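# Place upright loose cup upside down on empty fixture plug

## Task

Find the loose cup whose wide (open) end faces up, turn it over and lower it onto the bare plug of the one fixture that has no cup, wide end down and fully seated; do not disturb the cups already on the other fixtures, and release the gripper at the end.

## Robot and tools

Robot: two arms, left_arm and right_arm, each a six-joint arm with a two-finger parallel gripper. Scene frame: origin on the table top between the arms, +z up, +x out over the table, left_arm on the +y side (base near y=+0.351), right_arm on the -y side (base near y=-0.303). The names left and right do not describe image sides. Each gripper's fingers point along its own +z axis and close along its own y axis. The reported end_effector_position is the point between the finger pads, roughly 1 cm behind the fingertips.

Row layout (shared by execute_actions and move): one flat list of 14 numbers, each in [-1, 1], covering both arms even when only one moves. Order: dx, dy, dz, rx, ry, rz, opening for left_arm, then the same seven for right_arm. dx..rz are an offset, not a pose: a change relative to the gripper's measured pose at the start of the action (for move, the pose shown in the last result), expressed in that gripper's own axes. Scale: 1.0 = 0.6 m of translation or 180 degrees of rotation; rx, ry, rz form one rotation vector. Opening is absolute, not an offset: +1 fully open (0.094 m), -1 closed. Optionally a row may carry 12 more numbers from 0 to 1 giving per-joint stiffness scales (left_arm's six joints, then right_arm's six); these persist until changed.

execute_actions(actions): a list of up to 15 actions; each action is a list of up to 15 rows, one per 1/30 s control step, and a short table repeats its last row to fill 15 steps (0.5 s). Every row in an action is measured from the action's start pose, not from the preceding row. Per control step the target is clipped to within 70 mm and 16 degrees of the measured pose, so large offsets need several actions. An empty list just returns state and images.

move(target, speed, blocking): target is one 14-number row as above (offset from last reported pose). speed in m/s, 0.002 to 0.5, default 0.25; rotation limited to twice that in rad/s. Straight-line paths, 0.5 to 10 s, no obstacle avoidance. Opening is sent at the start. blocking=false returns after 0.5 s; then use wait or stop before sending new rows or moves. The result adds a move: line with the ending (done, off_target, moving, held, fault) and limits (paced = pose clipped; held = a check blocked steps, after which the arm may lurch fast), plus each gripper's distance from its target.

wait(seconds): 0 to 10, arms hold last command. stop(): brakes a running move; needs room. zoom_image(camera, region): region [x0, y0, x1, y1] in pixels, at most 504x504, cameras cam_head_left, cam_head_right, cam_high, cam_low, cam_left_wrist, cam_right_wrist (all 504x504). read_manual(section) returns only licence text. finished_scene(scene) ends the scene irreversibly; the goal must hold at that point.

Results: a state line per arm with position (m) and quat_wxyz in the scene frame (can be off, more at long reach); Hand target lines showing where the controller is heading; grip_measured on the command scale (Joint positions' last number is the opening in metres); step readings with HELD marks where an arm's row was held back; pose unreachable lines when the clearance check altered a command; FAULT, MOTOR HOT (from 75 °C) and OVER-TEMPERATURE FAULT lines (stop at 90 °C, arm drops at 100 °C).

Practical points: arms usually settle a centimetre or more low; to hold an arm still, send the offset back to its wanted pose in the first call of a reply and zeros afterward, aiming higher if it still sags. To grasp, command an opening about 0.03 below grip_measured; smaller margin grips lighter. Readings can be off about 1 mm. Time passes while you think, so keep replies short during holds. Avoid: dropping the cup, knocking anything off the table, bumping the occupied fixtures, pressing hard into contact (faster moves and targets deeper past contact hit harder), and letting the arms collide. Random brief tugs or pushes may occur. Useful sequence: locate the upright loose cup and the empty plug in images, grasp the cup, lift, invert it, align above the plug, lower until seated, open, retreat, then finish.

Each tool is called as name(argument=value, ...) on one line, values as JSON.

## Session

execute_actions(actions=[])

Scene clock: 0.00 s.
left_arm: end_effector_position=(+0.2012, +0.2456, +0.1862) grip_measured=+1.000 end_effector_quat_wxyz=(+0.385, +0.455, +0.797, +0.095) | right_arm: end_effector_position=(+0.2881, -0.1237, +0.1536) grip_measured=+1.000 end_effector_quat_wxyz=(+0.159, +0.859, -0.077, +0.481)
Joint positions: left_arm=[-0.811  0.674  0.741 -0.884 -0.345  0.415  0.094] | right_arm=[ 1.167  1.577  1.045 -0.881  1.054 -1.981  0.094]
Joint velocities: left_arm=[-0.012 -0.007 -0.007 -0.051 -0.022 -0.066  0.   ] | right_arm=[-0.002 -0.002 -0.032 -0.022  0.037 -0.022  0.   ]
Hand target (left_arm): +0.203, +0.245, +0.193; +0.395, +0.450, +0.796, +0.093
Hand target (right_arm): +0.288, -0.125, +0.156; +0.162, +0.857, -0.076, +0.483
Joint stiffness scale: left_arm=[1. 1. 1. 1. 1. 1.] | right_arm=[1. 1. 1. 1. 1. 1.]

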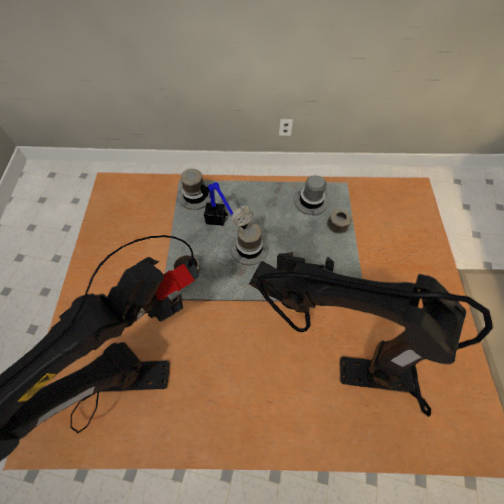

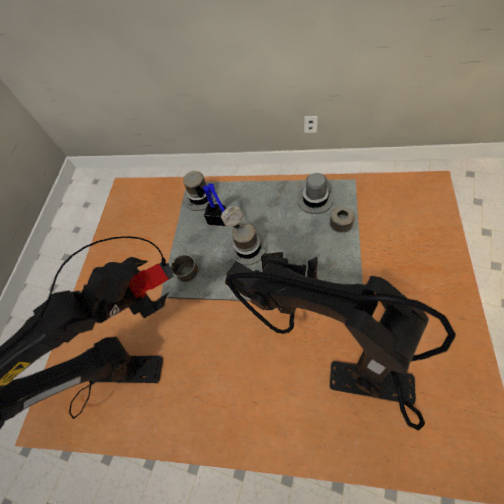

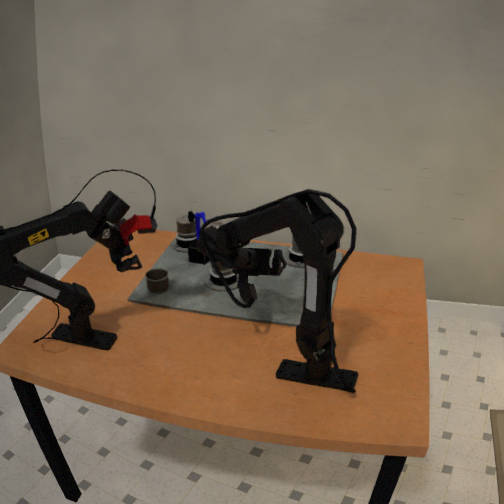

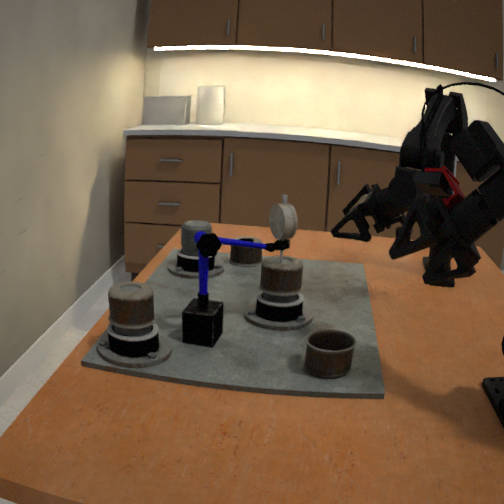

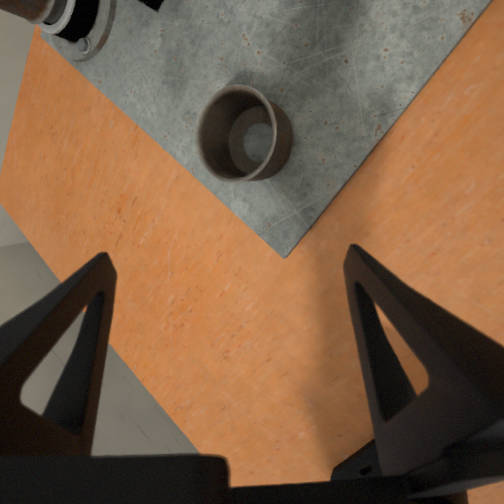

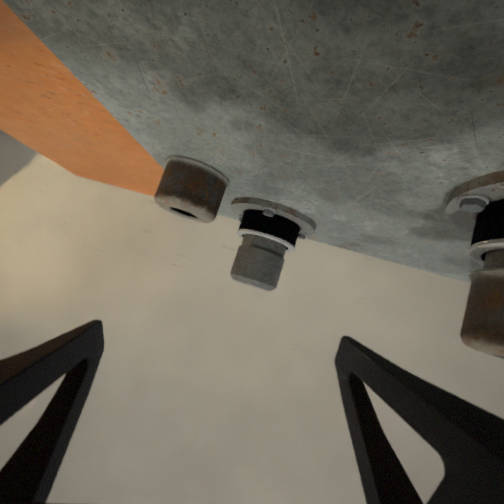

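zoom_image(camera="cam_head_right", region=[150, 160, 380, 310])

zoom_image(camera="cam_head_left", region=[150, 160, 380, 310])

zoom_image(camera="cam_low", region=[80, 190, 400, 400])

Region (150, 160, 380, 310) of cam_head_right's 504x504 image, scaled by 2.191, with more detail than that image has; it fills the top 329 rows of this view, and the rest is white.

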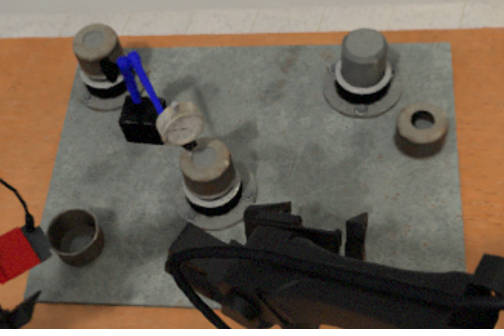

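Region (150, 160, 380, 310) of cam_head_left's 504x504 image, scaled by 2.191, with more detail than that image has; it fills the top 329 rows of this view, and the rest is white.

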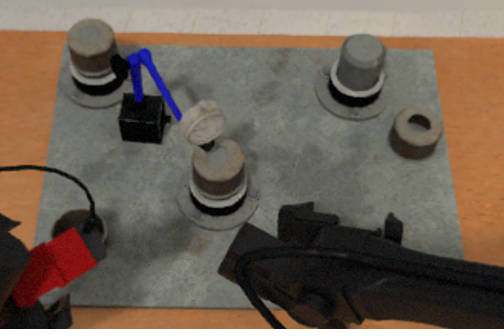

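Region (80, 190, 400, 400) of cam_low's 504x504 image, scaled by 1.575, with more detail than that image has; it fills the top 331 rows of this view, and the rest is white.

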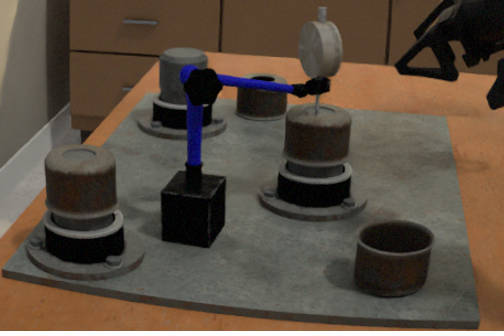

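move(target=[-0.013,0.007,0.2,0.2555,0.086,0.291,0,0.15,0,0,0,0,0.75,1], speed=0.4)

Scene clock: 10.70 s.
left_arm: end_effector_position=(+0.2867, +0.2202, +0.1036) grip_measured=+0.002 end_effector_quat_wxyz=(-0.007, +0.841, +0.541, +0.004) | right_arm: end_effector_position=(+0.3329, -0.1194, +0.2246) grip_measured=+1.000 end_effector_quat_wxyz=(+0.382, -0.268, +0.820, -0.331)
Joint positions: left_arm=[-0.491  1.741  1.394 -1.231 -0.014  1.558  0.047] | right_arm=[ 1.041  1.577  1.315 -0.929  1.016  0.103  0.094]
Joint velocities: left_arm=[-0.017 -0.002 -0.002  0.022 -0.051 -0.081 -0.001] | right_arm=[ 0.002 -0.007  0.007 -0.037 -0.007 -0.007  0.   ]
Hand target (left_arm): +0.288, +0.218, +0.109; -0.006, +0.845, +0.535, +0.006
Hand target (right_arm): +0.336, -0.121, +0.229; +0.383, -0.257, +0.823, -0.332
Off the commanded pose (left_arm): 0.008 m, 1 deg.
Off the commanded pose (right_arm): 0.007 m, 1 deg.
Joint stiffness scale: left_arm=[1. 1. 1. 1. 1. 1.] | right_arm=[1. 1. 1. 1. 1. 1.]
move: done
camera_calibration (this result's frames):
cam_left_wrist: T_world_to_cam=[[-0.91186, 0.407935, 0.0458245, 0.162475], [0.309051, 0.608743, 0.730698, -0.289662], [0.270182, 0.680456, -0.681161, -0.0319551], [0, 0, 0, 1]] pos_world=[0.246308, 0.131795, 0.182443]
cam_right_wrist: T_world_to_cam=[[0.235882, -0.526923, 0.816524, -0.335997], [-0.831323, -0.544542, -0.111249, 0.278462], [0.503252, -0.652553, -0.566491, 0.00034297], [0, 0, 0, 1]] pos_world=[0.310575, -0.0251861, 0.305522]

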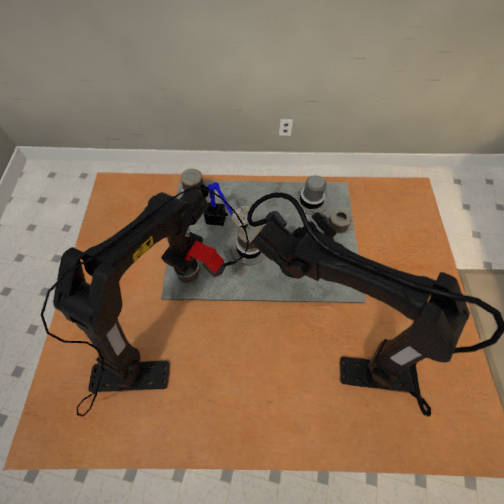

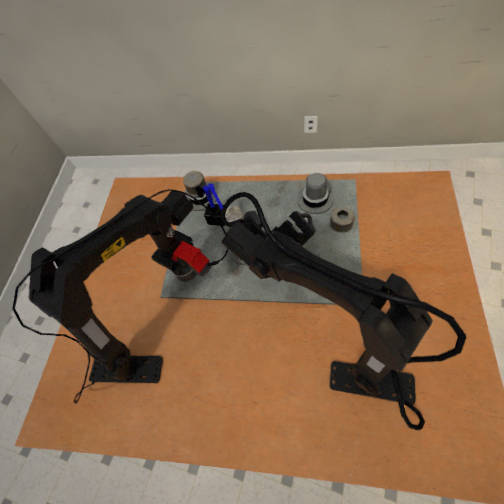

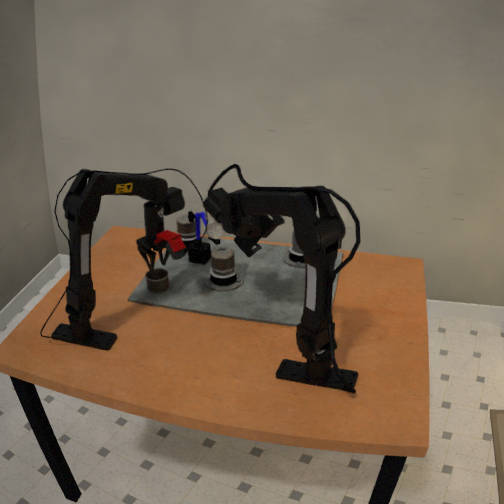

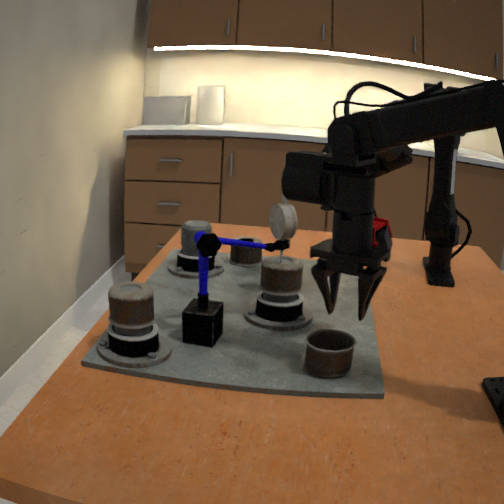

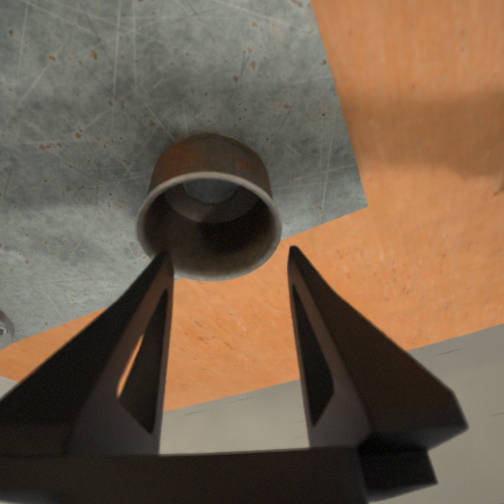

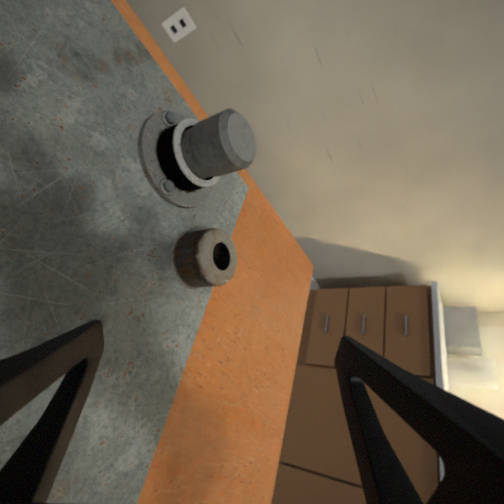

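move(target=[0.018,-0.03,0.03,0,0,0,0,0.085,-0.045,-0.06,-0.205,0.5,0.473,1], speed=0.4)

move(target=[0,0,0.058,0,0,0,0,0,0,0,0,0,0,1], speed=0.08)

Scene clock: 17.47 s.
left_arm: end_effector_position=(+0.2719, +0.2350, +0.0790) grip_measured=+0.002 end_effector_quat_wxyz=(-0.021, +0.842, +0.538, -0.006) | right_arm: end_effector_position=(+0.2882, -0.1555, +0.2355) grip_measured=+1.000 end_effector_quat_wxyz=(-0.135, +0.506, +0.827, +0.207)
Joint positions: left_arm=[-0.467  1.714  1.263 -1.161 -0.014  1.588  0.047] | right_arm=[ 0.313  1.631  1.713 -1.549 -0.489  1.343  0.094]
Joint velocities: left_arm=[ 0.002 -0.007  0.007 -0.007 -0.081 -0.007 -0.001] | right_arm=[ 0.002 -0.002 -0.012 -0.022 -0.066 -0.022  0.   ]
Hand target (left_arm): +0.274, +0.238, +0.086; -0.007, +0.841, +0.541, +0.004
Hand target (right_arm): +0.281, -0.159, +0.237; -0.142, +0.514, +0.820, +0.206
Off the commanded pose (left_arm): 0.008 m, 2 deg.
Off the commanded pose (right_arm): 0.010 m, 14 deg.
Joint stiffness scale: left_arm=[1. 1. 1. 1. 1. 1.] | right_arm=[1. 1. 1. 1. 1. 1.]
joint sent to its limit (right arm) — the command would take joint 4 (wrist pitch) past its lower limit, so that joint was sent only as far as its limit.
move: off_target (right_arm); limits=paced
camera_calibration (this result's frames):
cam_left_wrist: T_world_to_cam=[[-0.907372, 0.412624, 0.0801122, 0.139025], [0.335753, 0.596846, 0.728728, -0.280405], [0.252876, 0.688125, -0.680101, -0.051966], [0, 0, 0, 1]] pos_world=[0.233436, 0.145753, 0.15786]
cam_right_wrist: T_world_to_cam=[[-0.821265, -0.520147, -0.234458, 0.199864], [-0.496759, 0.449763, 0.742255, 0.0800332], [-0.280631, 0.726058, -0.627763, 0.460184], [0, 0, 0, 1]] pos_world=[0.33304, -0.266157, 0.276341]

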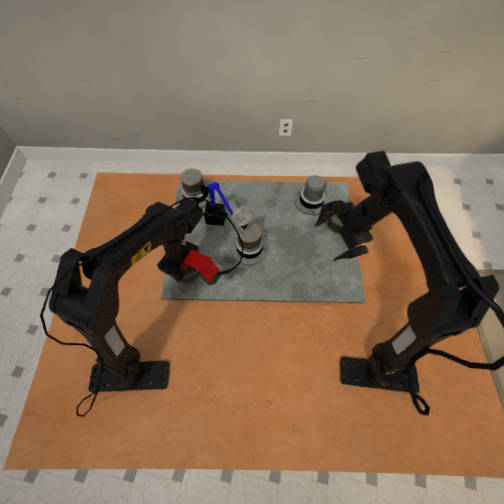

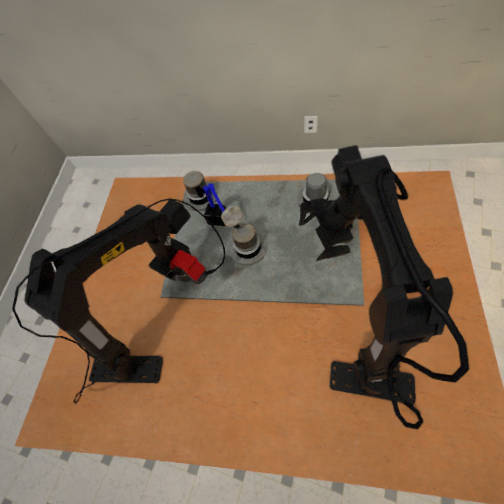

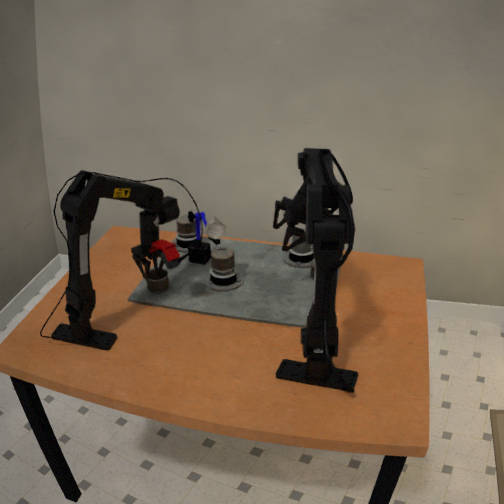

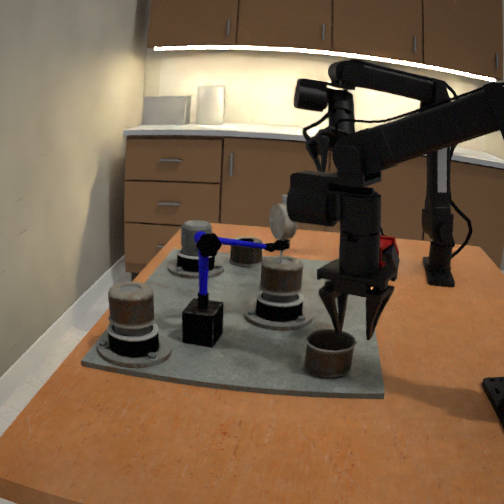

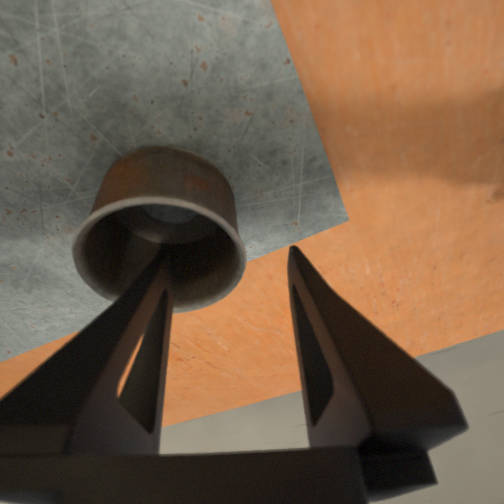

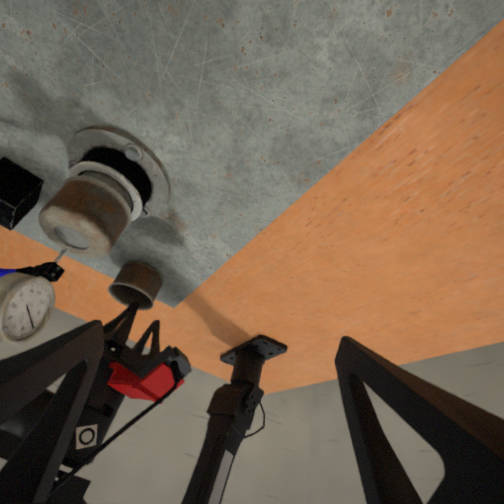

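Scene clock: 18.43 s.
left_arm: end_effector_position=(+0.2693, +0.2361, +0.0466) grip_measured=+0.002 end_effector_quat_wxyz=(-0.022, +0.842, +0.538, -0.006) | right_arm: end_effector_position=(+0.2882, -0.1555, +0.2355) grip_measured=+1.000 end_effector_quat_wxyz=(-0.135, +0.506, +0.827, +0.207)
Joint positions: left_arm=[-0.467  1.74   1.159 -1.034 -0.014  1.588  0.047] | right_arm=[ 0.313  1.631  1.713 -1.549 -0.489  1.343  0.094]
Joint velocities: left_arm=[ 0.002  0.012 -0.002 -0.066 -0.037 -0.081 -0.001] | right_arm=[-0.002  0.012 -0.012 -0.081 -0.066 -0.081  0.   ]
Hand target (left_arm): +0.270, +0.236, +0.044; -0.021, +0.842, +0.538, -0.006
Hand target (right_arm): +0.288, -0.155, +0.235; -0.135, +0.506, +0.827, +0.207
Off the commanded pose (left_arm): 0.003 m, 0 deg.
Off the commanded pose (right_arm): 0.000 m, 0 deg.
Joint stiffness scale: left_arm=[1. 1. 1. 1. 1. 1.] | right_arm=[1. 1. 1. 1. 1. 1.]
move: done
camera_calibration (this result's frames):
cam_left_wrist: T_world_to_cam=[[-0.907202, 0.412548, 0.0823934, 0.138735], [0.337278, 0.596172, 0.728576, -0.256862], [0.251452, 0.688755, -0.679992, -0.0738973], [0, 0, 0, 1]] pos_world=[0.231076, 0.146796, 0.125463]
cam_right_wrist: T_world_to_cam=[[-0.821265, -0.520147, -0.234458, 0.199864], [-0.496759, 0.449763, 0.742255, 0.0800332], [-0.280631, 0.726058, -0.627763, 0.460184], [0, 0, 0, 1]] pos_world=[0.33304, -0.266157, 0.276341]

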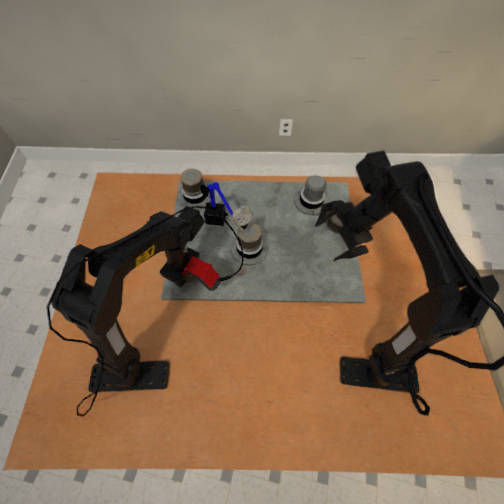

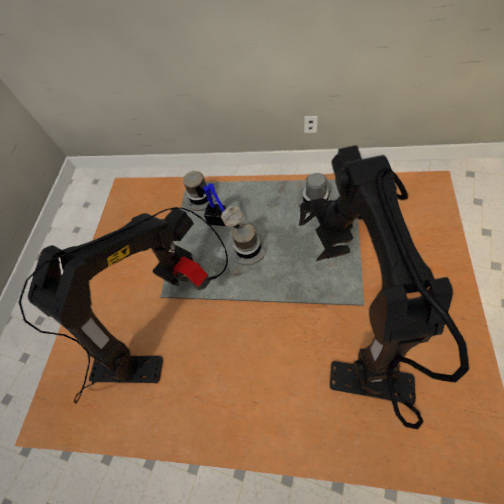

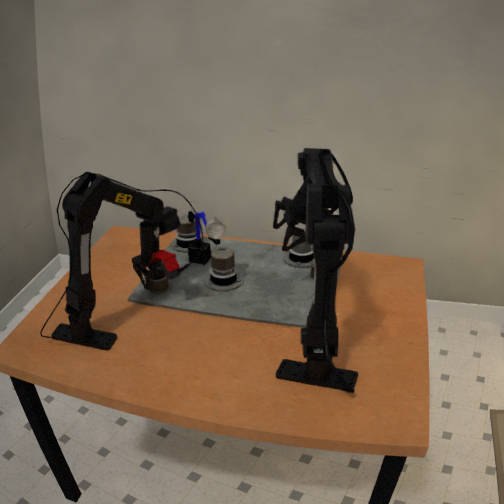

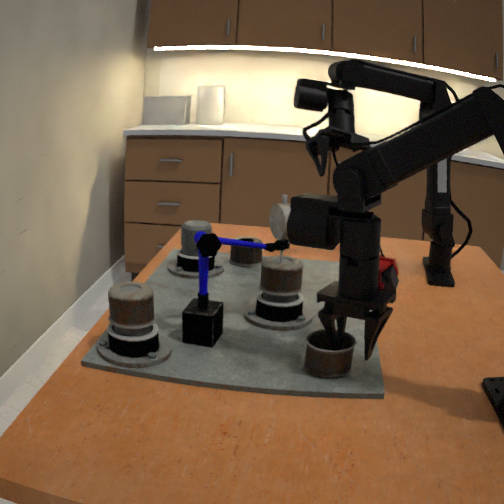

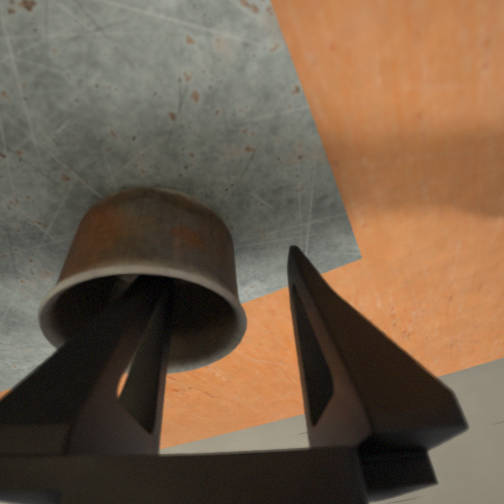

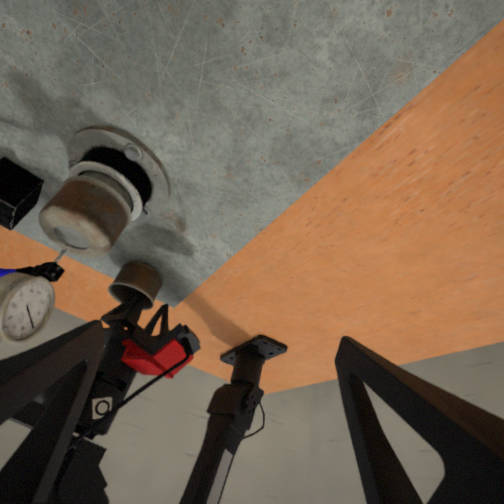

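The finger is a bit near the camera-side wall; shift +x, lower slightly, close, lift.

move(target=[0.015,0,0.01,0,0,0,0,0,0,0,0,0,0,1], speed=0.05)

move(target=[0,0,0,0,0,0,-1,0,0,0,0,0,0,1])

move(target=[0,-0.05,-0.13,0,0,0,-1,0,0,0,0,0,0,1], speed=0.15)

Scene clock: 19.73 s.
left_arm: end_effector_position=(+0.2743, +0.2398, +0.0465) grip_measured=+0.002 end_effector_quat_wxyz=(-0.017, +0.844, +0.537, -0.003) | right_arm: end_effector_position=(+0.2882, -0.1555, +0.2355) grip_measured=+1.000 end_effector_quat_wxyz=(-0.135, +0.506, +0.827, +0.207)
Joint positions: left_arm=[-0.449  1.74   1.159 -1.022 -0.014  1.61   0.047] | right_arm=[ 0.313  1.631  1.713 -1.549 -0.489  1.343  0.094]
Joint velocities: left_arm=[ 0.007 -0.002  0.002  0.037  0.037 -0.007 -0.001] | right_arm=[ 0.007  0.002 -0.012 -0.007  0.037  0.022  0.   ]
Hand target (left_arm): +0.273, +0.244, +0.041; -0.022, +0.843, +0.538, -0.006
Hand target (right_arm): +0.288, -0.155, +0.235; -0.135, +0.506, +0.827, +0.207
Off the commanded pose (left_arm): 0.008 m, 1 deg.
Off the commanded pose (right_arm): 0.000 m, 0 deg.
Joint stiffness scale: left_arm=[1. 1. 1. 1. 1. 1.] | right_arm=[1. 1. 1. 1. 1. 1.]
move: done
camera_calibration (this result's frames):
cam_left_wrist: T_world_to_cam=[[-0.906463, 0.416421, 0.0701254, 0.141133], [0.331562, 0.598999, 0.72888, -0.259776], [0.261516, 0.683954, -0.68104, -0.079333], [0, 0, 0, 1]] pos_world=[0.23481, 0.151095, 0.125419]
cam_right_wrist: T_world_to_cam=[[-0.821265, -0.520147, -0.234458, 0.199864], [-0.496759, 0.449763, 0.742255, 0.0800332], [-0.280631, 0.726058, -0.627763, 0.460184], [0, 0, 0, 1]] pos_world=[0.33304, -0.266157, 0.276341]

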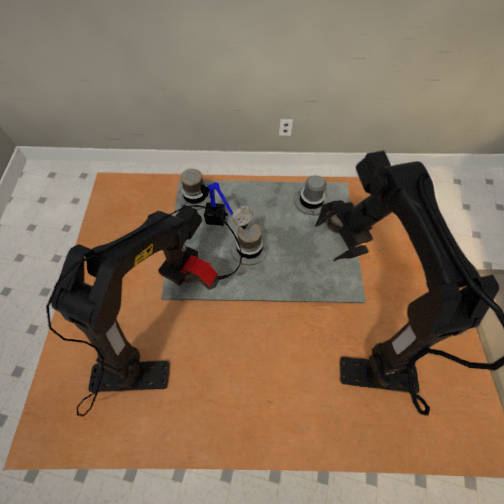

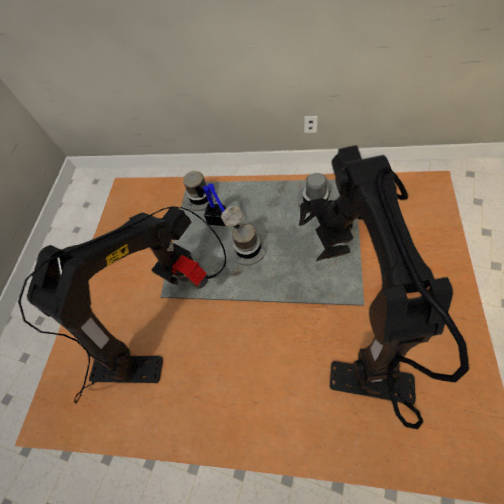

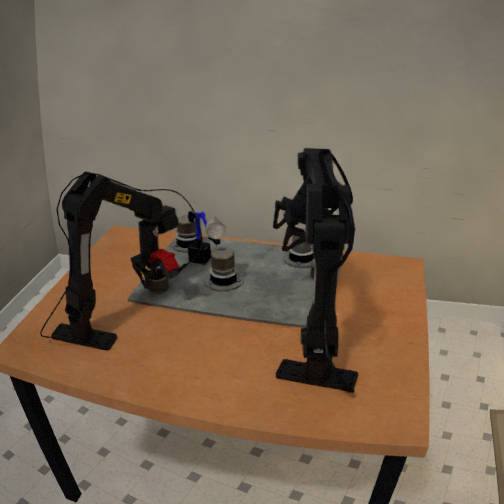

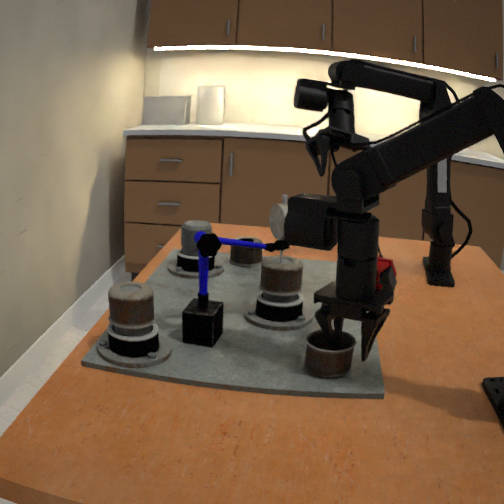

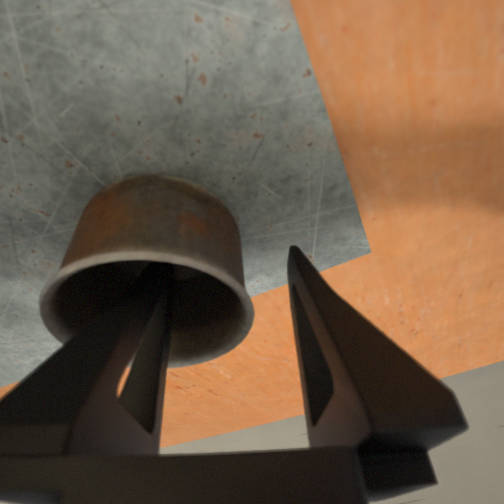

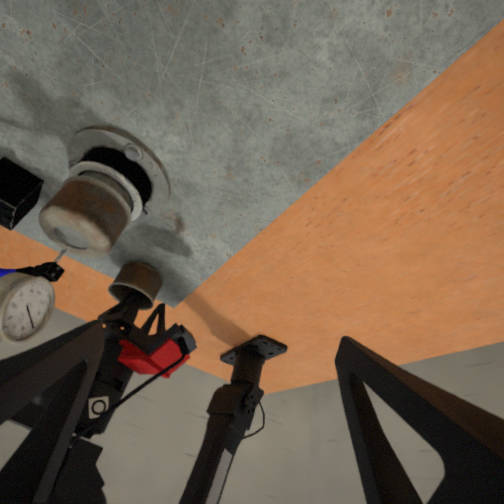

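Scene clock: 20.23 s.
left_arm: end_effector_position=(+0.2757, +0.2400, +0.0466) grip_measured=-0.914 end_effector_quat_wxyz=(-0.015, +0.843, +0.537, -0.000) | right_arm: end_effector_position=(+0.2882, -0.1555, +0.2355) grip_measured=+1.000 end_effector_quat_wxyz=(-0.135, +0.506, +0.827, +0.207)
Joint positions: left_arm=[-0.448  1.739  1.159 -1.017 -0.017  1.61   0.004] | right_arm=[ 0.313  1.631  1.713 -1.549 -0.489  1.343  0.094]
Joint velocities: left_arm=[ 0.002  0.002  0.007  0.051 -0.007 -0.007 -0.   ] | right_arm=[ 0.007 -0.002 -0.007  0.051 -0.007  0.007  0.   ]
Hand target (left_arm): +0.274, +0.240, +0.046; -0.017, +0.844, +0.537, -0.003
Hand target (right_arm): +0.288, -0.155, +0.235; -0.135, +0.506, +0.827, +0.207
Off the commanded pose (left_arm): 0.001 m, 0 deg.
Off the commanded pose (right_arm): 0.000 m, 0 deg.
Joint stiffness scale: left_arm=[1. 1. 1. 1. 1. 1.] | right_arm=[1. 1. 1. 1. 1. 1.]
move: done
camera_calibration (this result's frames):
cam_left_wrist: T_world_to_cam=[[-0.907316, 0.415411, 0.0648925, 0.143077], [0.326464, 0.598799, 0.731342, -0.259109], [0.26495, 0.684744, -0.678916, -0.0810484], [0, 0, 0, 1]] pos_world=[0.23588, 0.151215, 0.125187]
cam_right_wrist: T_world_to_cam=[[-0.821265, -0.520147, -0.234458, 0.199864], [-0.496759, 0.449763, 0.742255, 0.0800332], [-0.280631, 0.726058, -0.627763, 0.460184], [0, 0, 0, 1]] pos_world=[0.33304, -0.266157, 0.276341]

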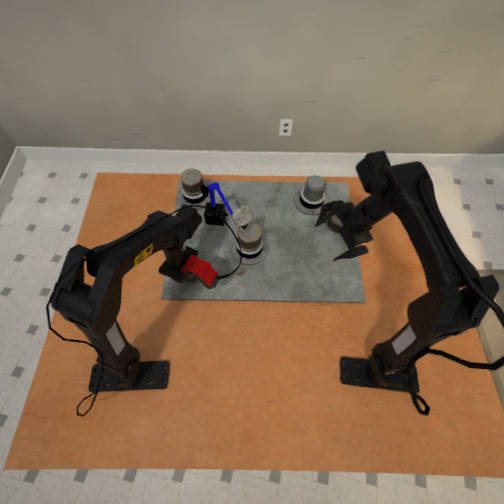

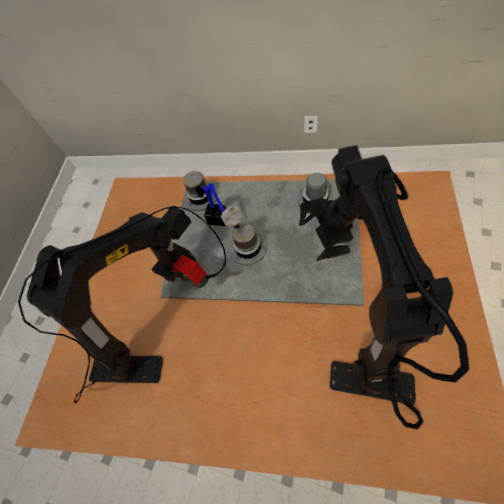

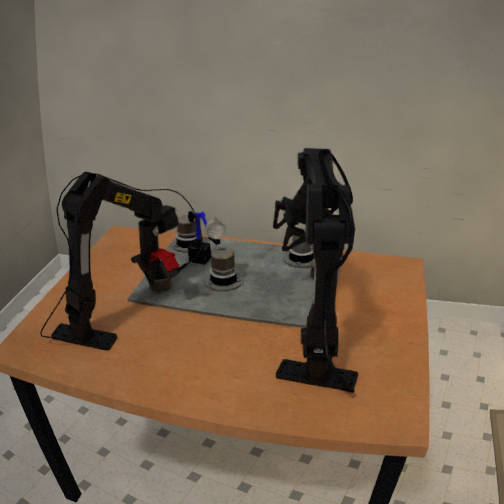

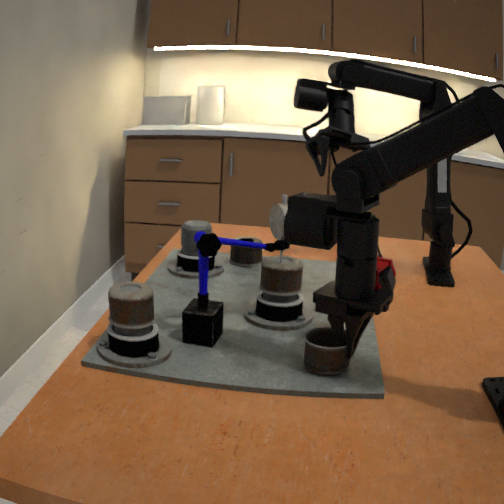

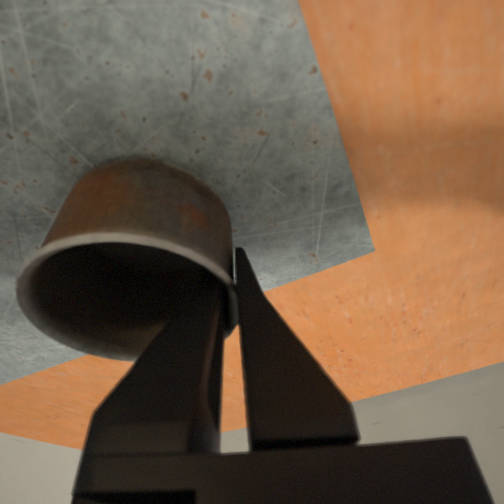

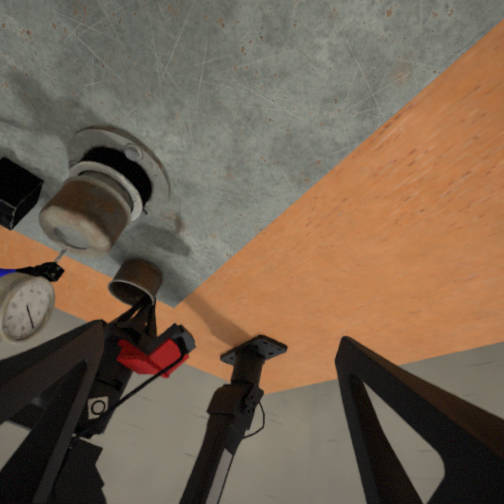

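Scene clock: 21.40 s.
left_arm: end_effector_position=(+0.2476, +0.2518, +0.1109) grip_measured=-0.914 end_effector_quat_wxyz=(-0.031, +0.843, +0.537, -0.012) | right_arm: end_effector_position=(+0.2882, -0.1555, +0.2355) grip_measured=+1.000 end_effector_quat_wxyz=(-0.135, +0.506, +0.827, +0.207)
Joint positions: left_arm=[-0.448  1.609  1.275 -1.301 -0.017  1.61   0.004] | right_arm=[ 0.313  1.631  1.713 -1.549 -0.489  1.343  0.094]
Joint velocities: left_arm=[-0.017 -0.012  0.007 -0.037  0.007 -0.037 -0.   ] | right_arm=[-0.007 -0.007 -0.012  0.037  0.081  0.037  0.   ]
Hand target (left_arm): +0.251, +0.252, +0.125; -0.015, +0.843, +0.537, -0.000
Hand target (right_arm): +0.288, -0.155, +0.235; -0.135, +0.506, +0.827, +0.207
Off the commanded pose (left_arm): 0.015 m, 2 deg.
Off the commanded pose (right_arm): 0.000 m, 0 deg.
Joint stiffness scale: left_arm=[1. 1. 1. 1. 1. 1.] | right_arm=[1. 1. 1. 1. 1. 1.]
move: off_target (left_arm)
camera_calibration (this result's frames):
cam_left_wrist: T_world_to_cam=[[-0.904292, 0.414142, 0.103642, 0.103743], [0.352649, 0.58781, 0.728092, -0.30741], [0.240612, 0.694958, -0.677599, -0.0346841], [0, 0, 0, 1]] pos_world=[0.210567, 0.161838, 0.189569]
cam_right_wrist: T_world_to_cam=[[-0.821265, -0.520147, -0.234458, 0.199864], [-0.496759, 0.449763, 0.742255, 0.0800332], [-0.280631, 0.726058, -0.627763, 0.460184], [0, 0, 0, 1]] pos_world=[0.33304, -0.266157, 0.276341]

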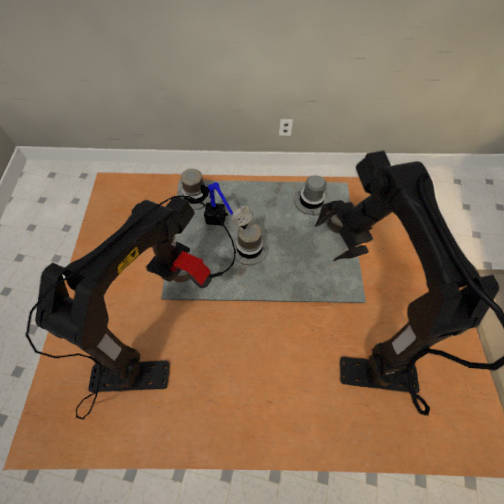

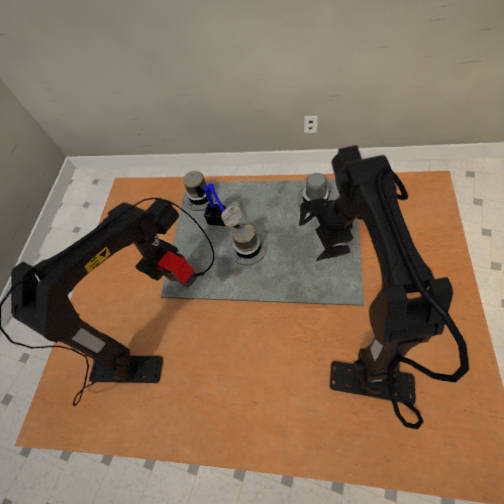

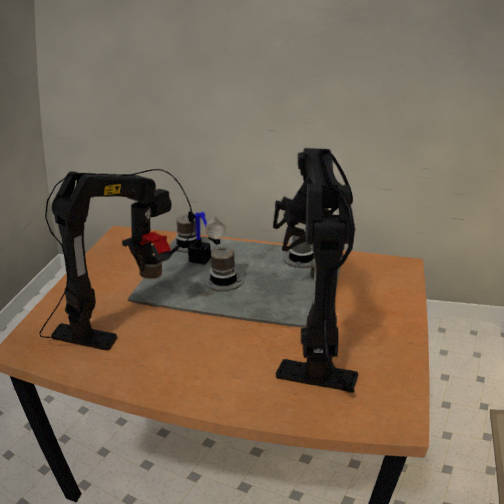

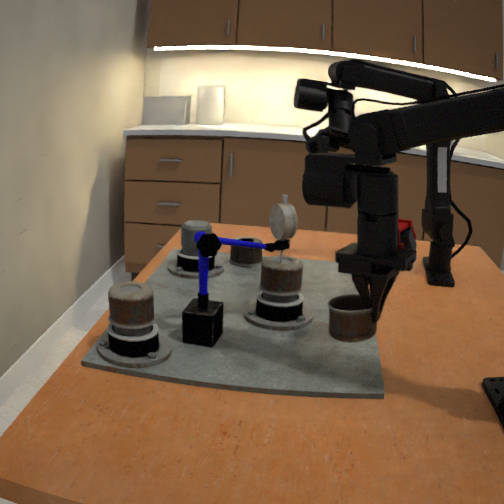

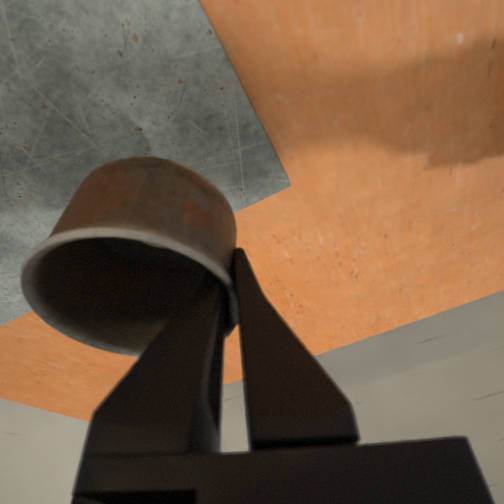

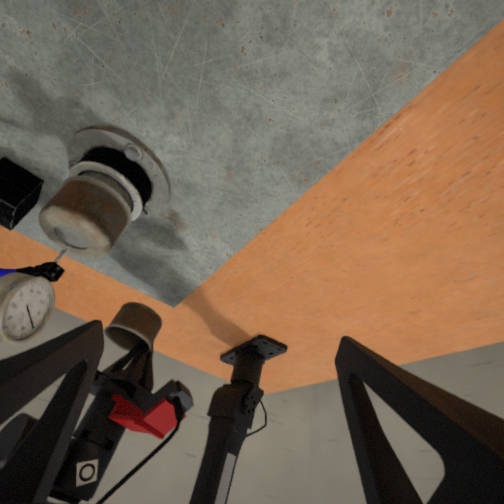

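move(target=[-0.492,0.213,-0.04,-0.498,-0.177,0.182,-1,0,0,0,0,0,0,1], speed=0.2)

Scene clock: 28.30 s.
left_arm: end_effector_position=(+0.2360, -0.0562, +0.0997) grip_measured=-0.915 end_effector_quat_wxyz=(+0.659, +0.718, +0.177, +0.133) | right_arm: end_effector_position=(+0.2882, -0.1555, +0.2355) grip_measured=+1.000 end_effector_quat_wxyz=(-0.135, +0.506, +0.827, +0.207)
Joint positions: left_arm=[-1.053  2.005  0.567  1.342  0.126  1.54   0.004] | right_arm=[ 0.313  1.631  1.713 -1.549 -0.489  1.343  0.094]
Joint velocities: left_arm=[-0.017  0.007  0.032  0.022 -0.066 -0.037  0.   ] | right_arm=[-0.022 -0.012 -0.007 -0.051  0.037 -0.007  0.   ]
Hand target (left_arm): +0.234, -0.067, +0.130; +0.697, +0.686, +0.157, +0.138
Hand target (right_arm): +0.288, -0.155, +0.235; -0.135, +0.506, +0.827, +0.207
Off the commanded pose (left_arm): 0.027 m, 6 deg.
Off the commanded pose (right_arm): 0.000 m, 0 deg.
Joint stiffness scale: left_arm=[1. 1. 1. 1. 1. 1.] | right_arm=[1. 1. 1. 1. 1. 1.]
move: off_target (left_arm); limits=paced
camera_calibration (this result's frames):
cam_left_wrist: T_world_to_cam=[[-0.101039, 0.0995978, -0.989885, 0.123752], [0.318924, 0.945711, 0.0626002, -0.0197044], [0.942379, -0.309373, -0.127318, -0.102312], [0, 0, 0, 1]] pos_world=[0.115205, -0.0253433, 0.110708]
cam_right_wrist: T_world_to_cam=[[-0.821265, -0.520147, -0.234458, 0.199864], [-0.496759, 0.449763, 0.742255, 0.0800332], [-0.280631, 0.726058, -0.627763, 0.460184], [0, 0, 0, 1]] pos_world=[0.33304, -0.266157, 0.276341]

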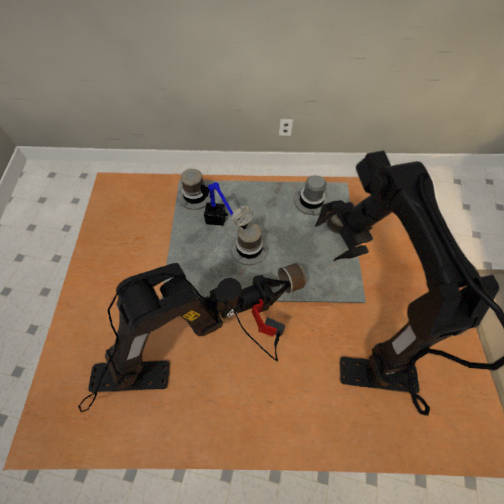

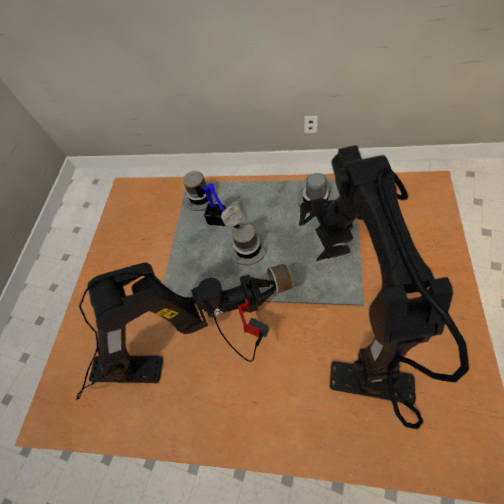

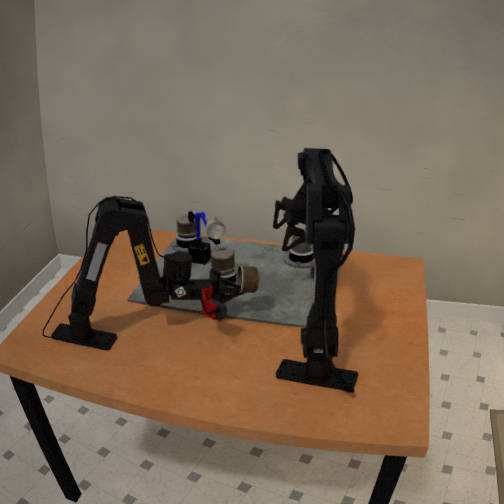

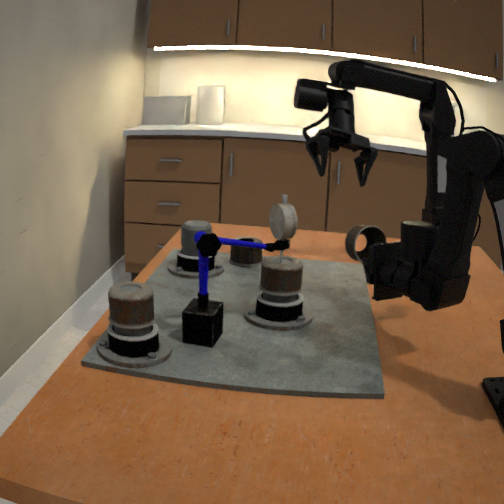

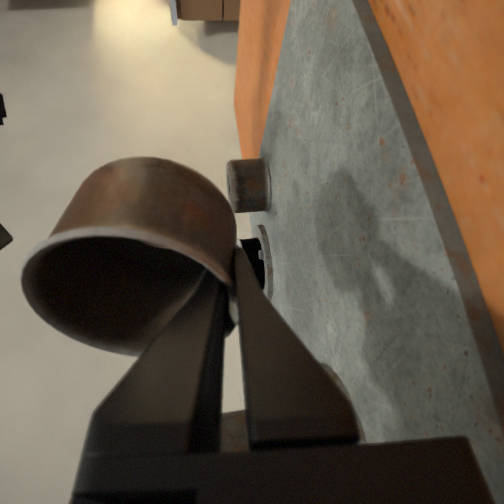

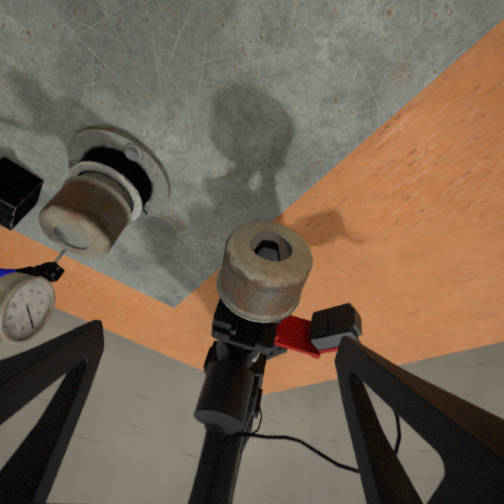

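move(target=[0,0.04,0.01,-0.03,0,0,-1,0.058,-0.05,0.12,0,0,0,1], speed=0.15)

Scene clock: 31.10 s.
left_arm: end_effector_position=(+0.2359, -0.0561, +0.0951) grip_measured=-0.915 end_effector_quat_wxyz=(+0.657, +0.720, +0.179, +0.132) | right_arm: end_effector_position=(+0.2486, -0.1056, +0.1814) grip_measured=+1.000 end_effector_quat_wxyz=(-0.139, +0.507, +0.825, +0.206)
Joint positions: left_arm=[-1.053  2.019  0.567  1.35   0.126  1.538  0.004] | right_arm=[ 0.53   1.482  1.34  -1.221 -0.462  1.587  0.094]
Joint velocities: left_arm=[-0.012  0.002 -0.017  0.022 -0.066 -0.081 -0.   ] | right_arm=[-0.007 -0.022 -0.007 -0.007 -0.022  0.066  0.   ]
Hand target (left_arm): +0.239, -0.062, +0.123; +0.692, +0.687, +0.171, +0.140
Hand target (right_arm): +0.245, -0.106, +0.182; -0.135, +0.506, +0.826, +0.208
Off the commanded pose (left_arm): 0.029 m, 6 deg.
Off the commanded pose (right_arm): 0.004 m, 1 deg.
Joint stiffness scale: left_arm=[1. 1. 1. 1. 1. 1.] | right_arm=[1. 1. 1. 1. 1. 1.]
move: off_target (left_arm)
camera_calibration (this result's frames):
cam_left_wrist: T_world_to_cam=[[-0.106201, 0.104204, -0.988869, 0.120622], [0.319441, 0.945353, 0.065312, -0.0198441], [0.941636, -0.308949, -0.133685, -0.101949], [0, 0, 0, 1]] pos_world=[0.115148, -0.0253068, 0.106946]
cam_right_wrist: T_world_to_cam=[[-0.82392, -0.518259, -0.229267, 0.180507], [-0.48969, 0.447459, 0.748321, 0.0750186], [-0.285236, 0.728826, -0.622457, 0.379392], [0, 0, 0, 1]] pos_world=[0.293676, -0.216529, 0.221401]

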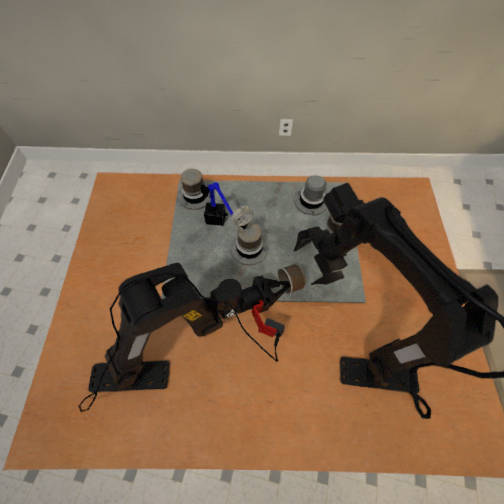

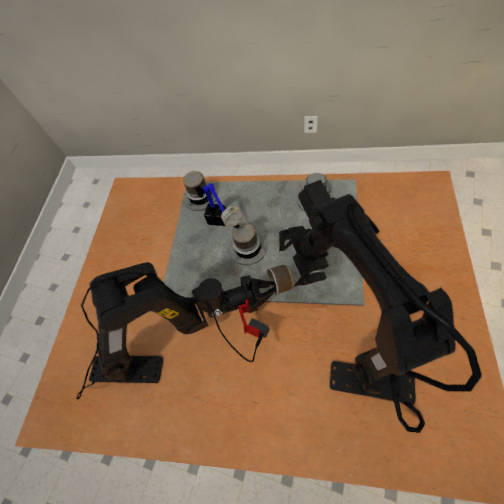

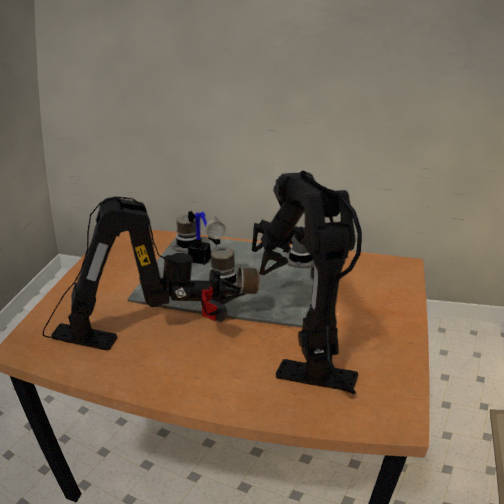

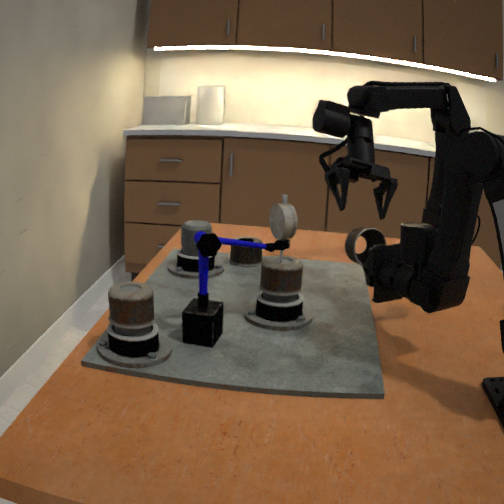

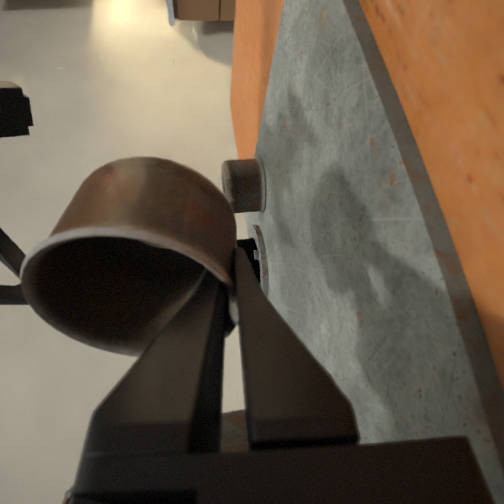

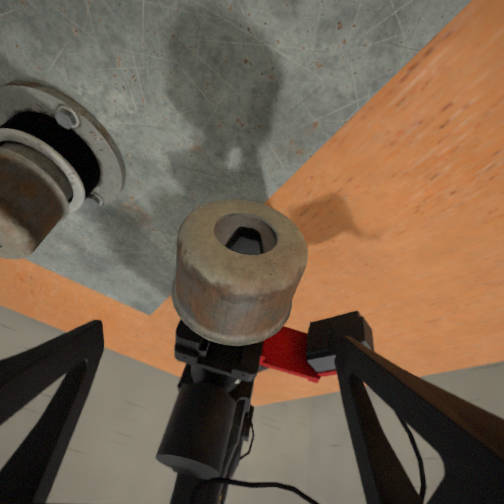

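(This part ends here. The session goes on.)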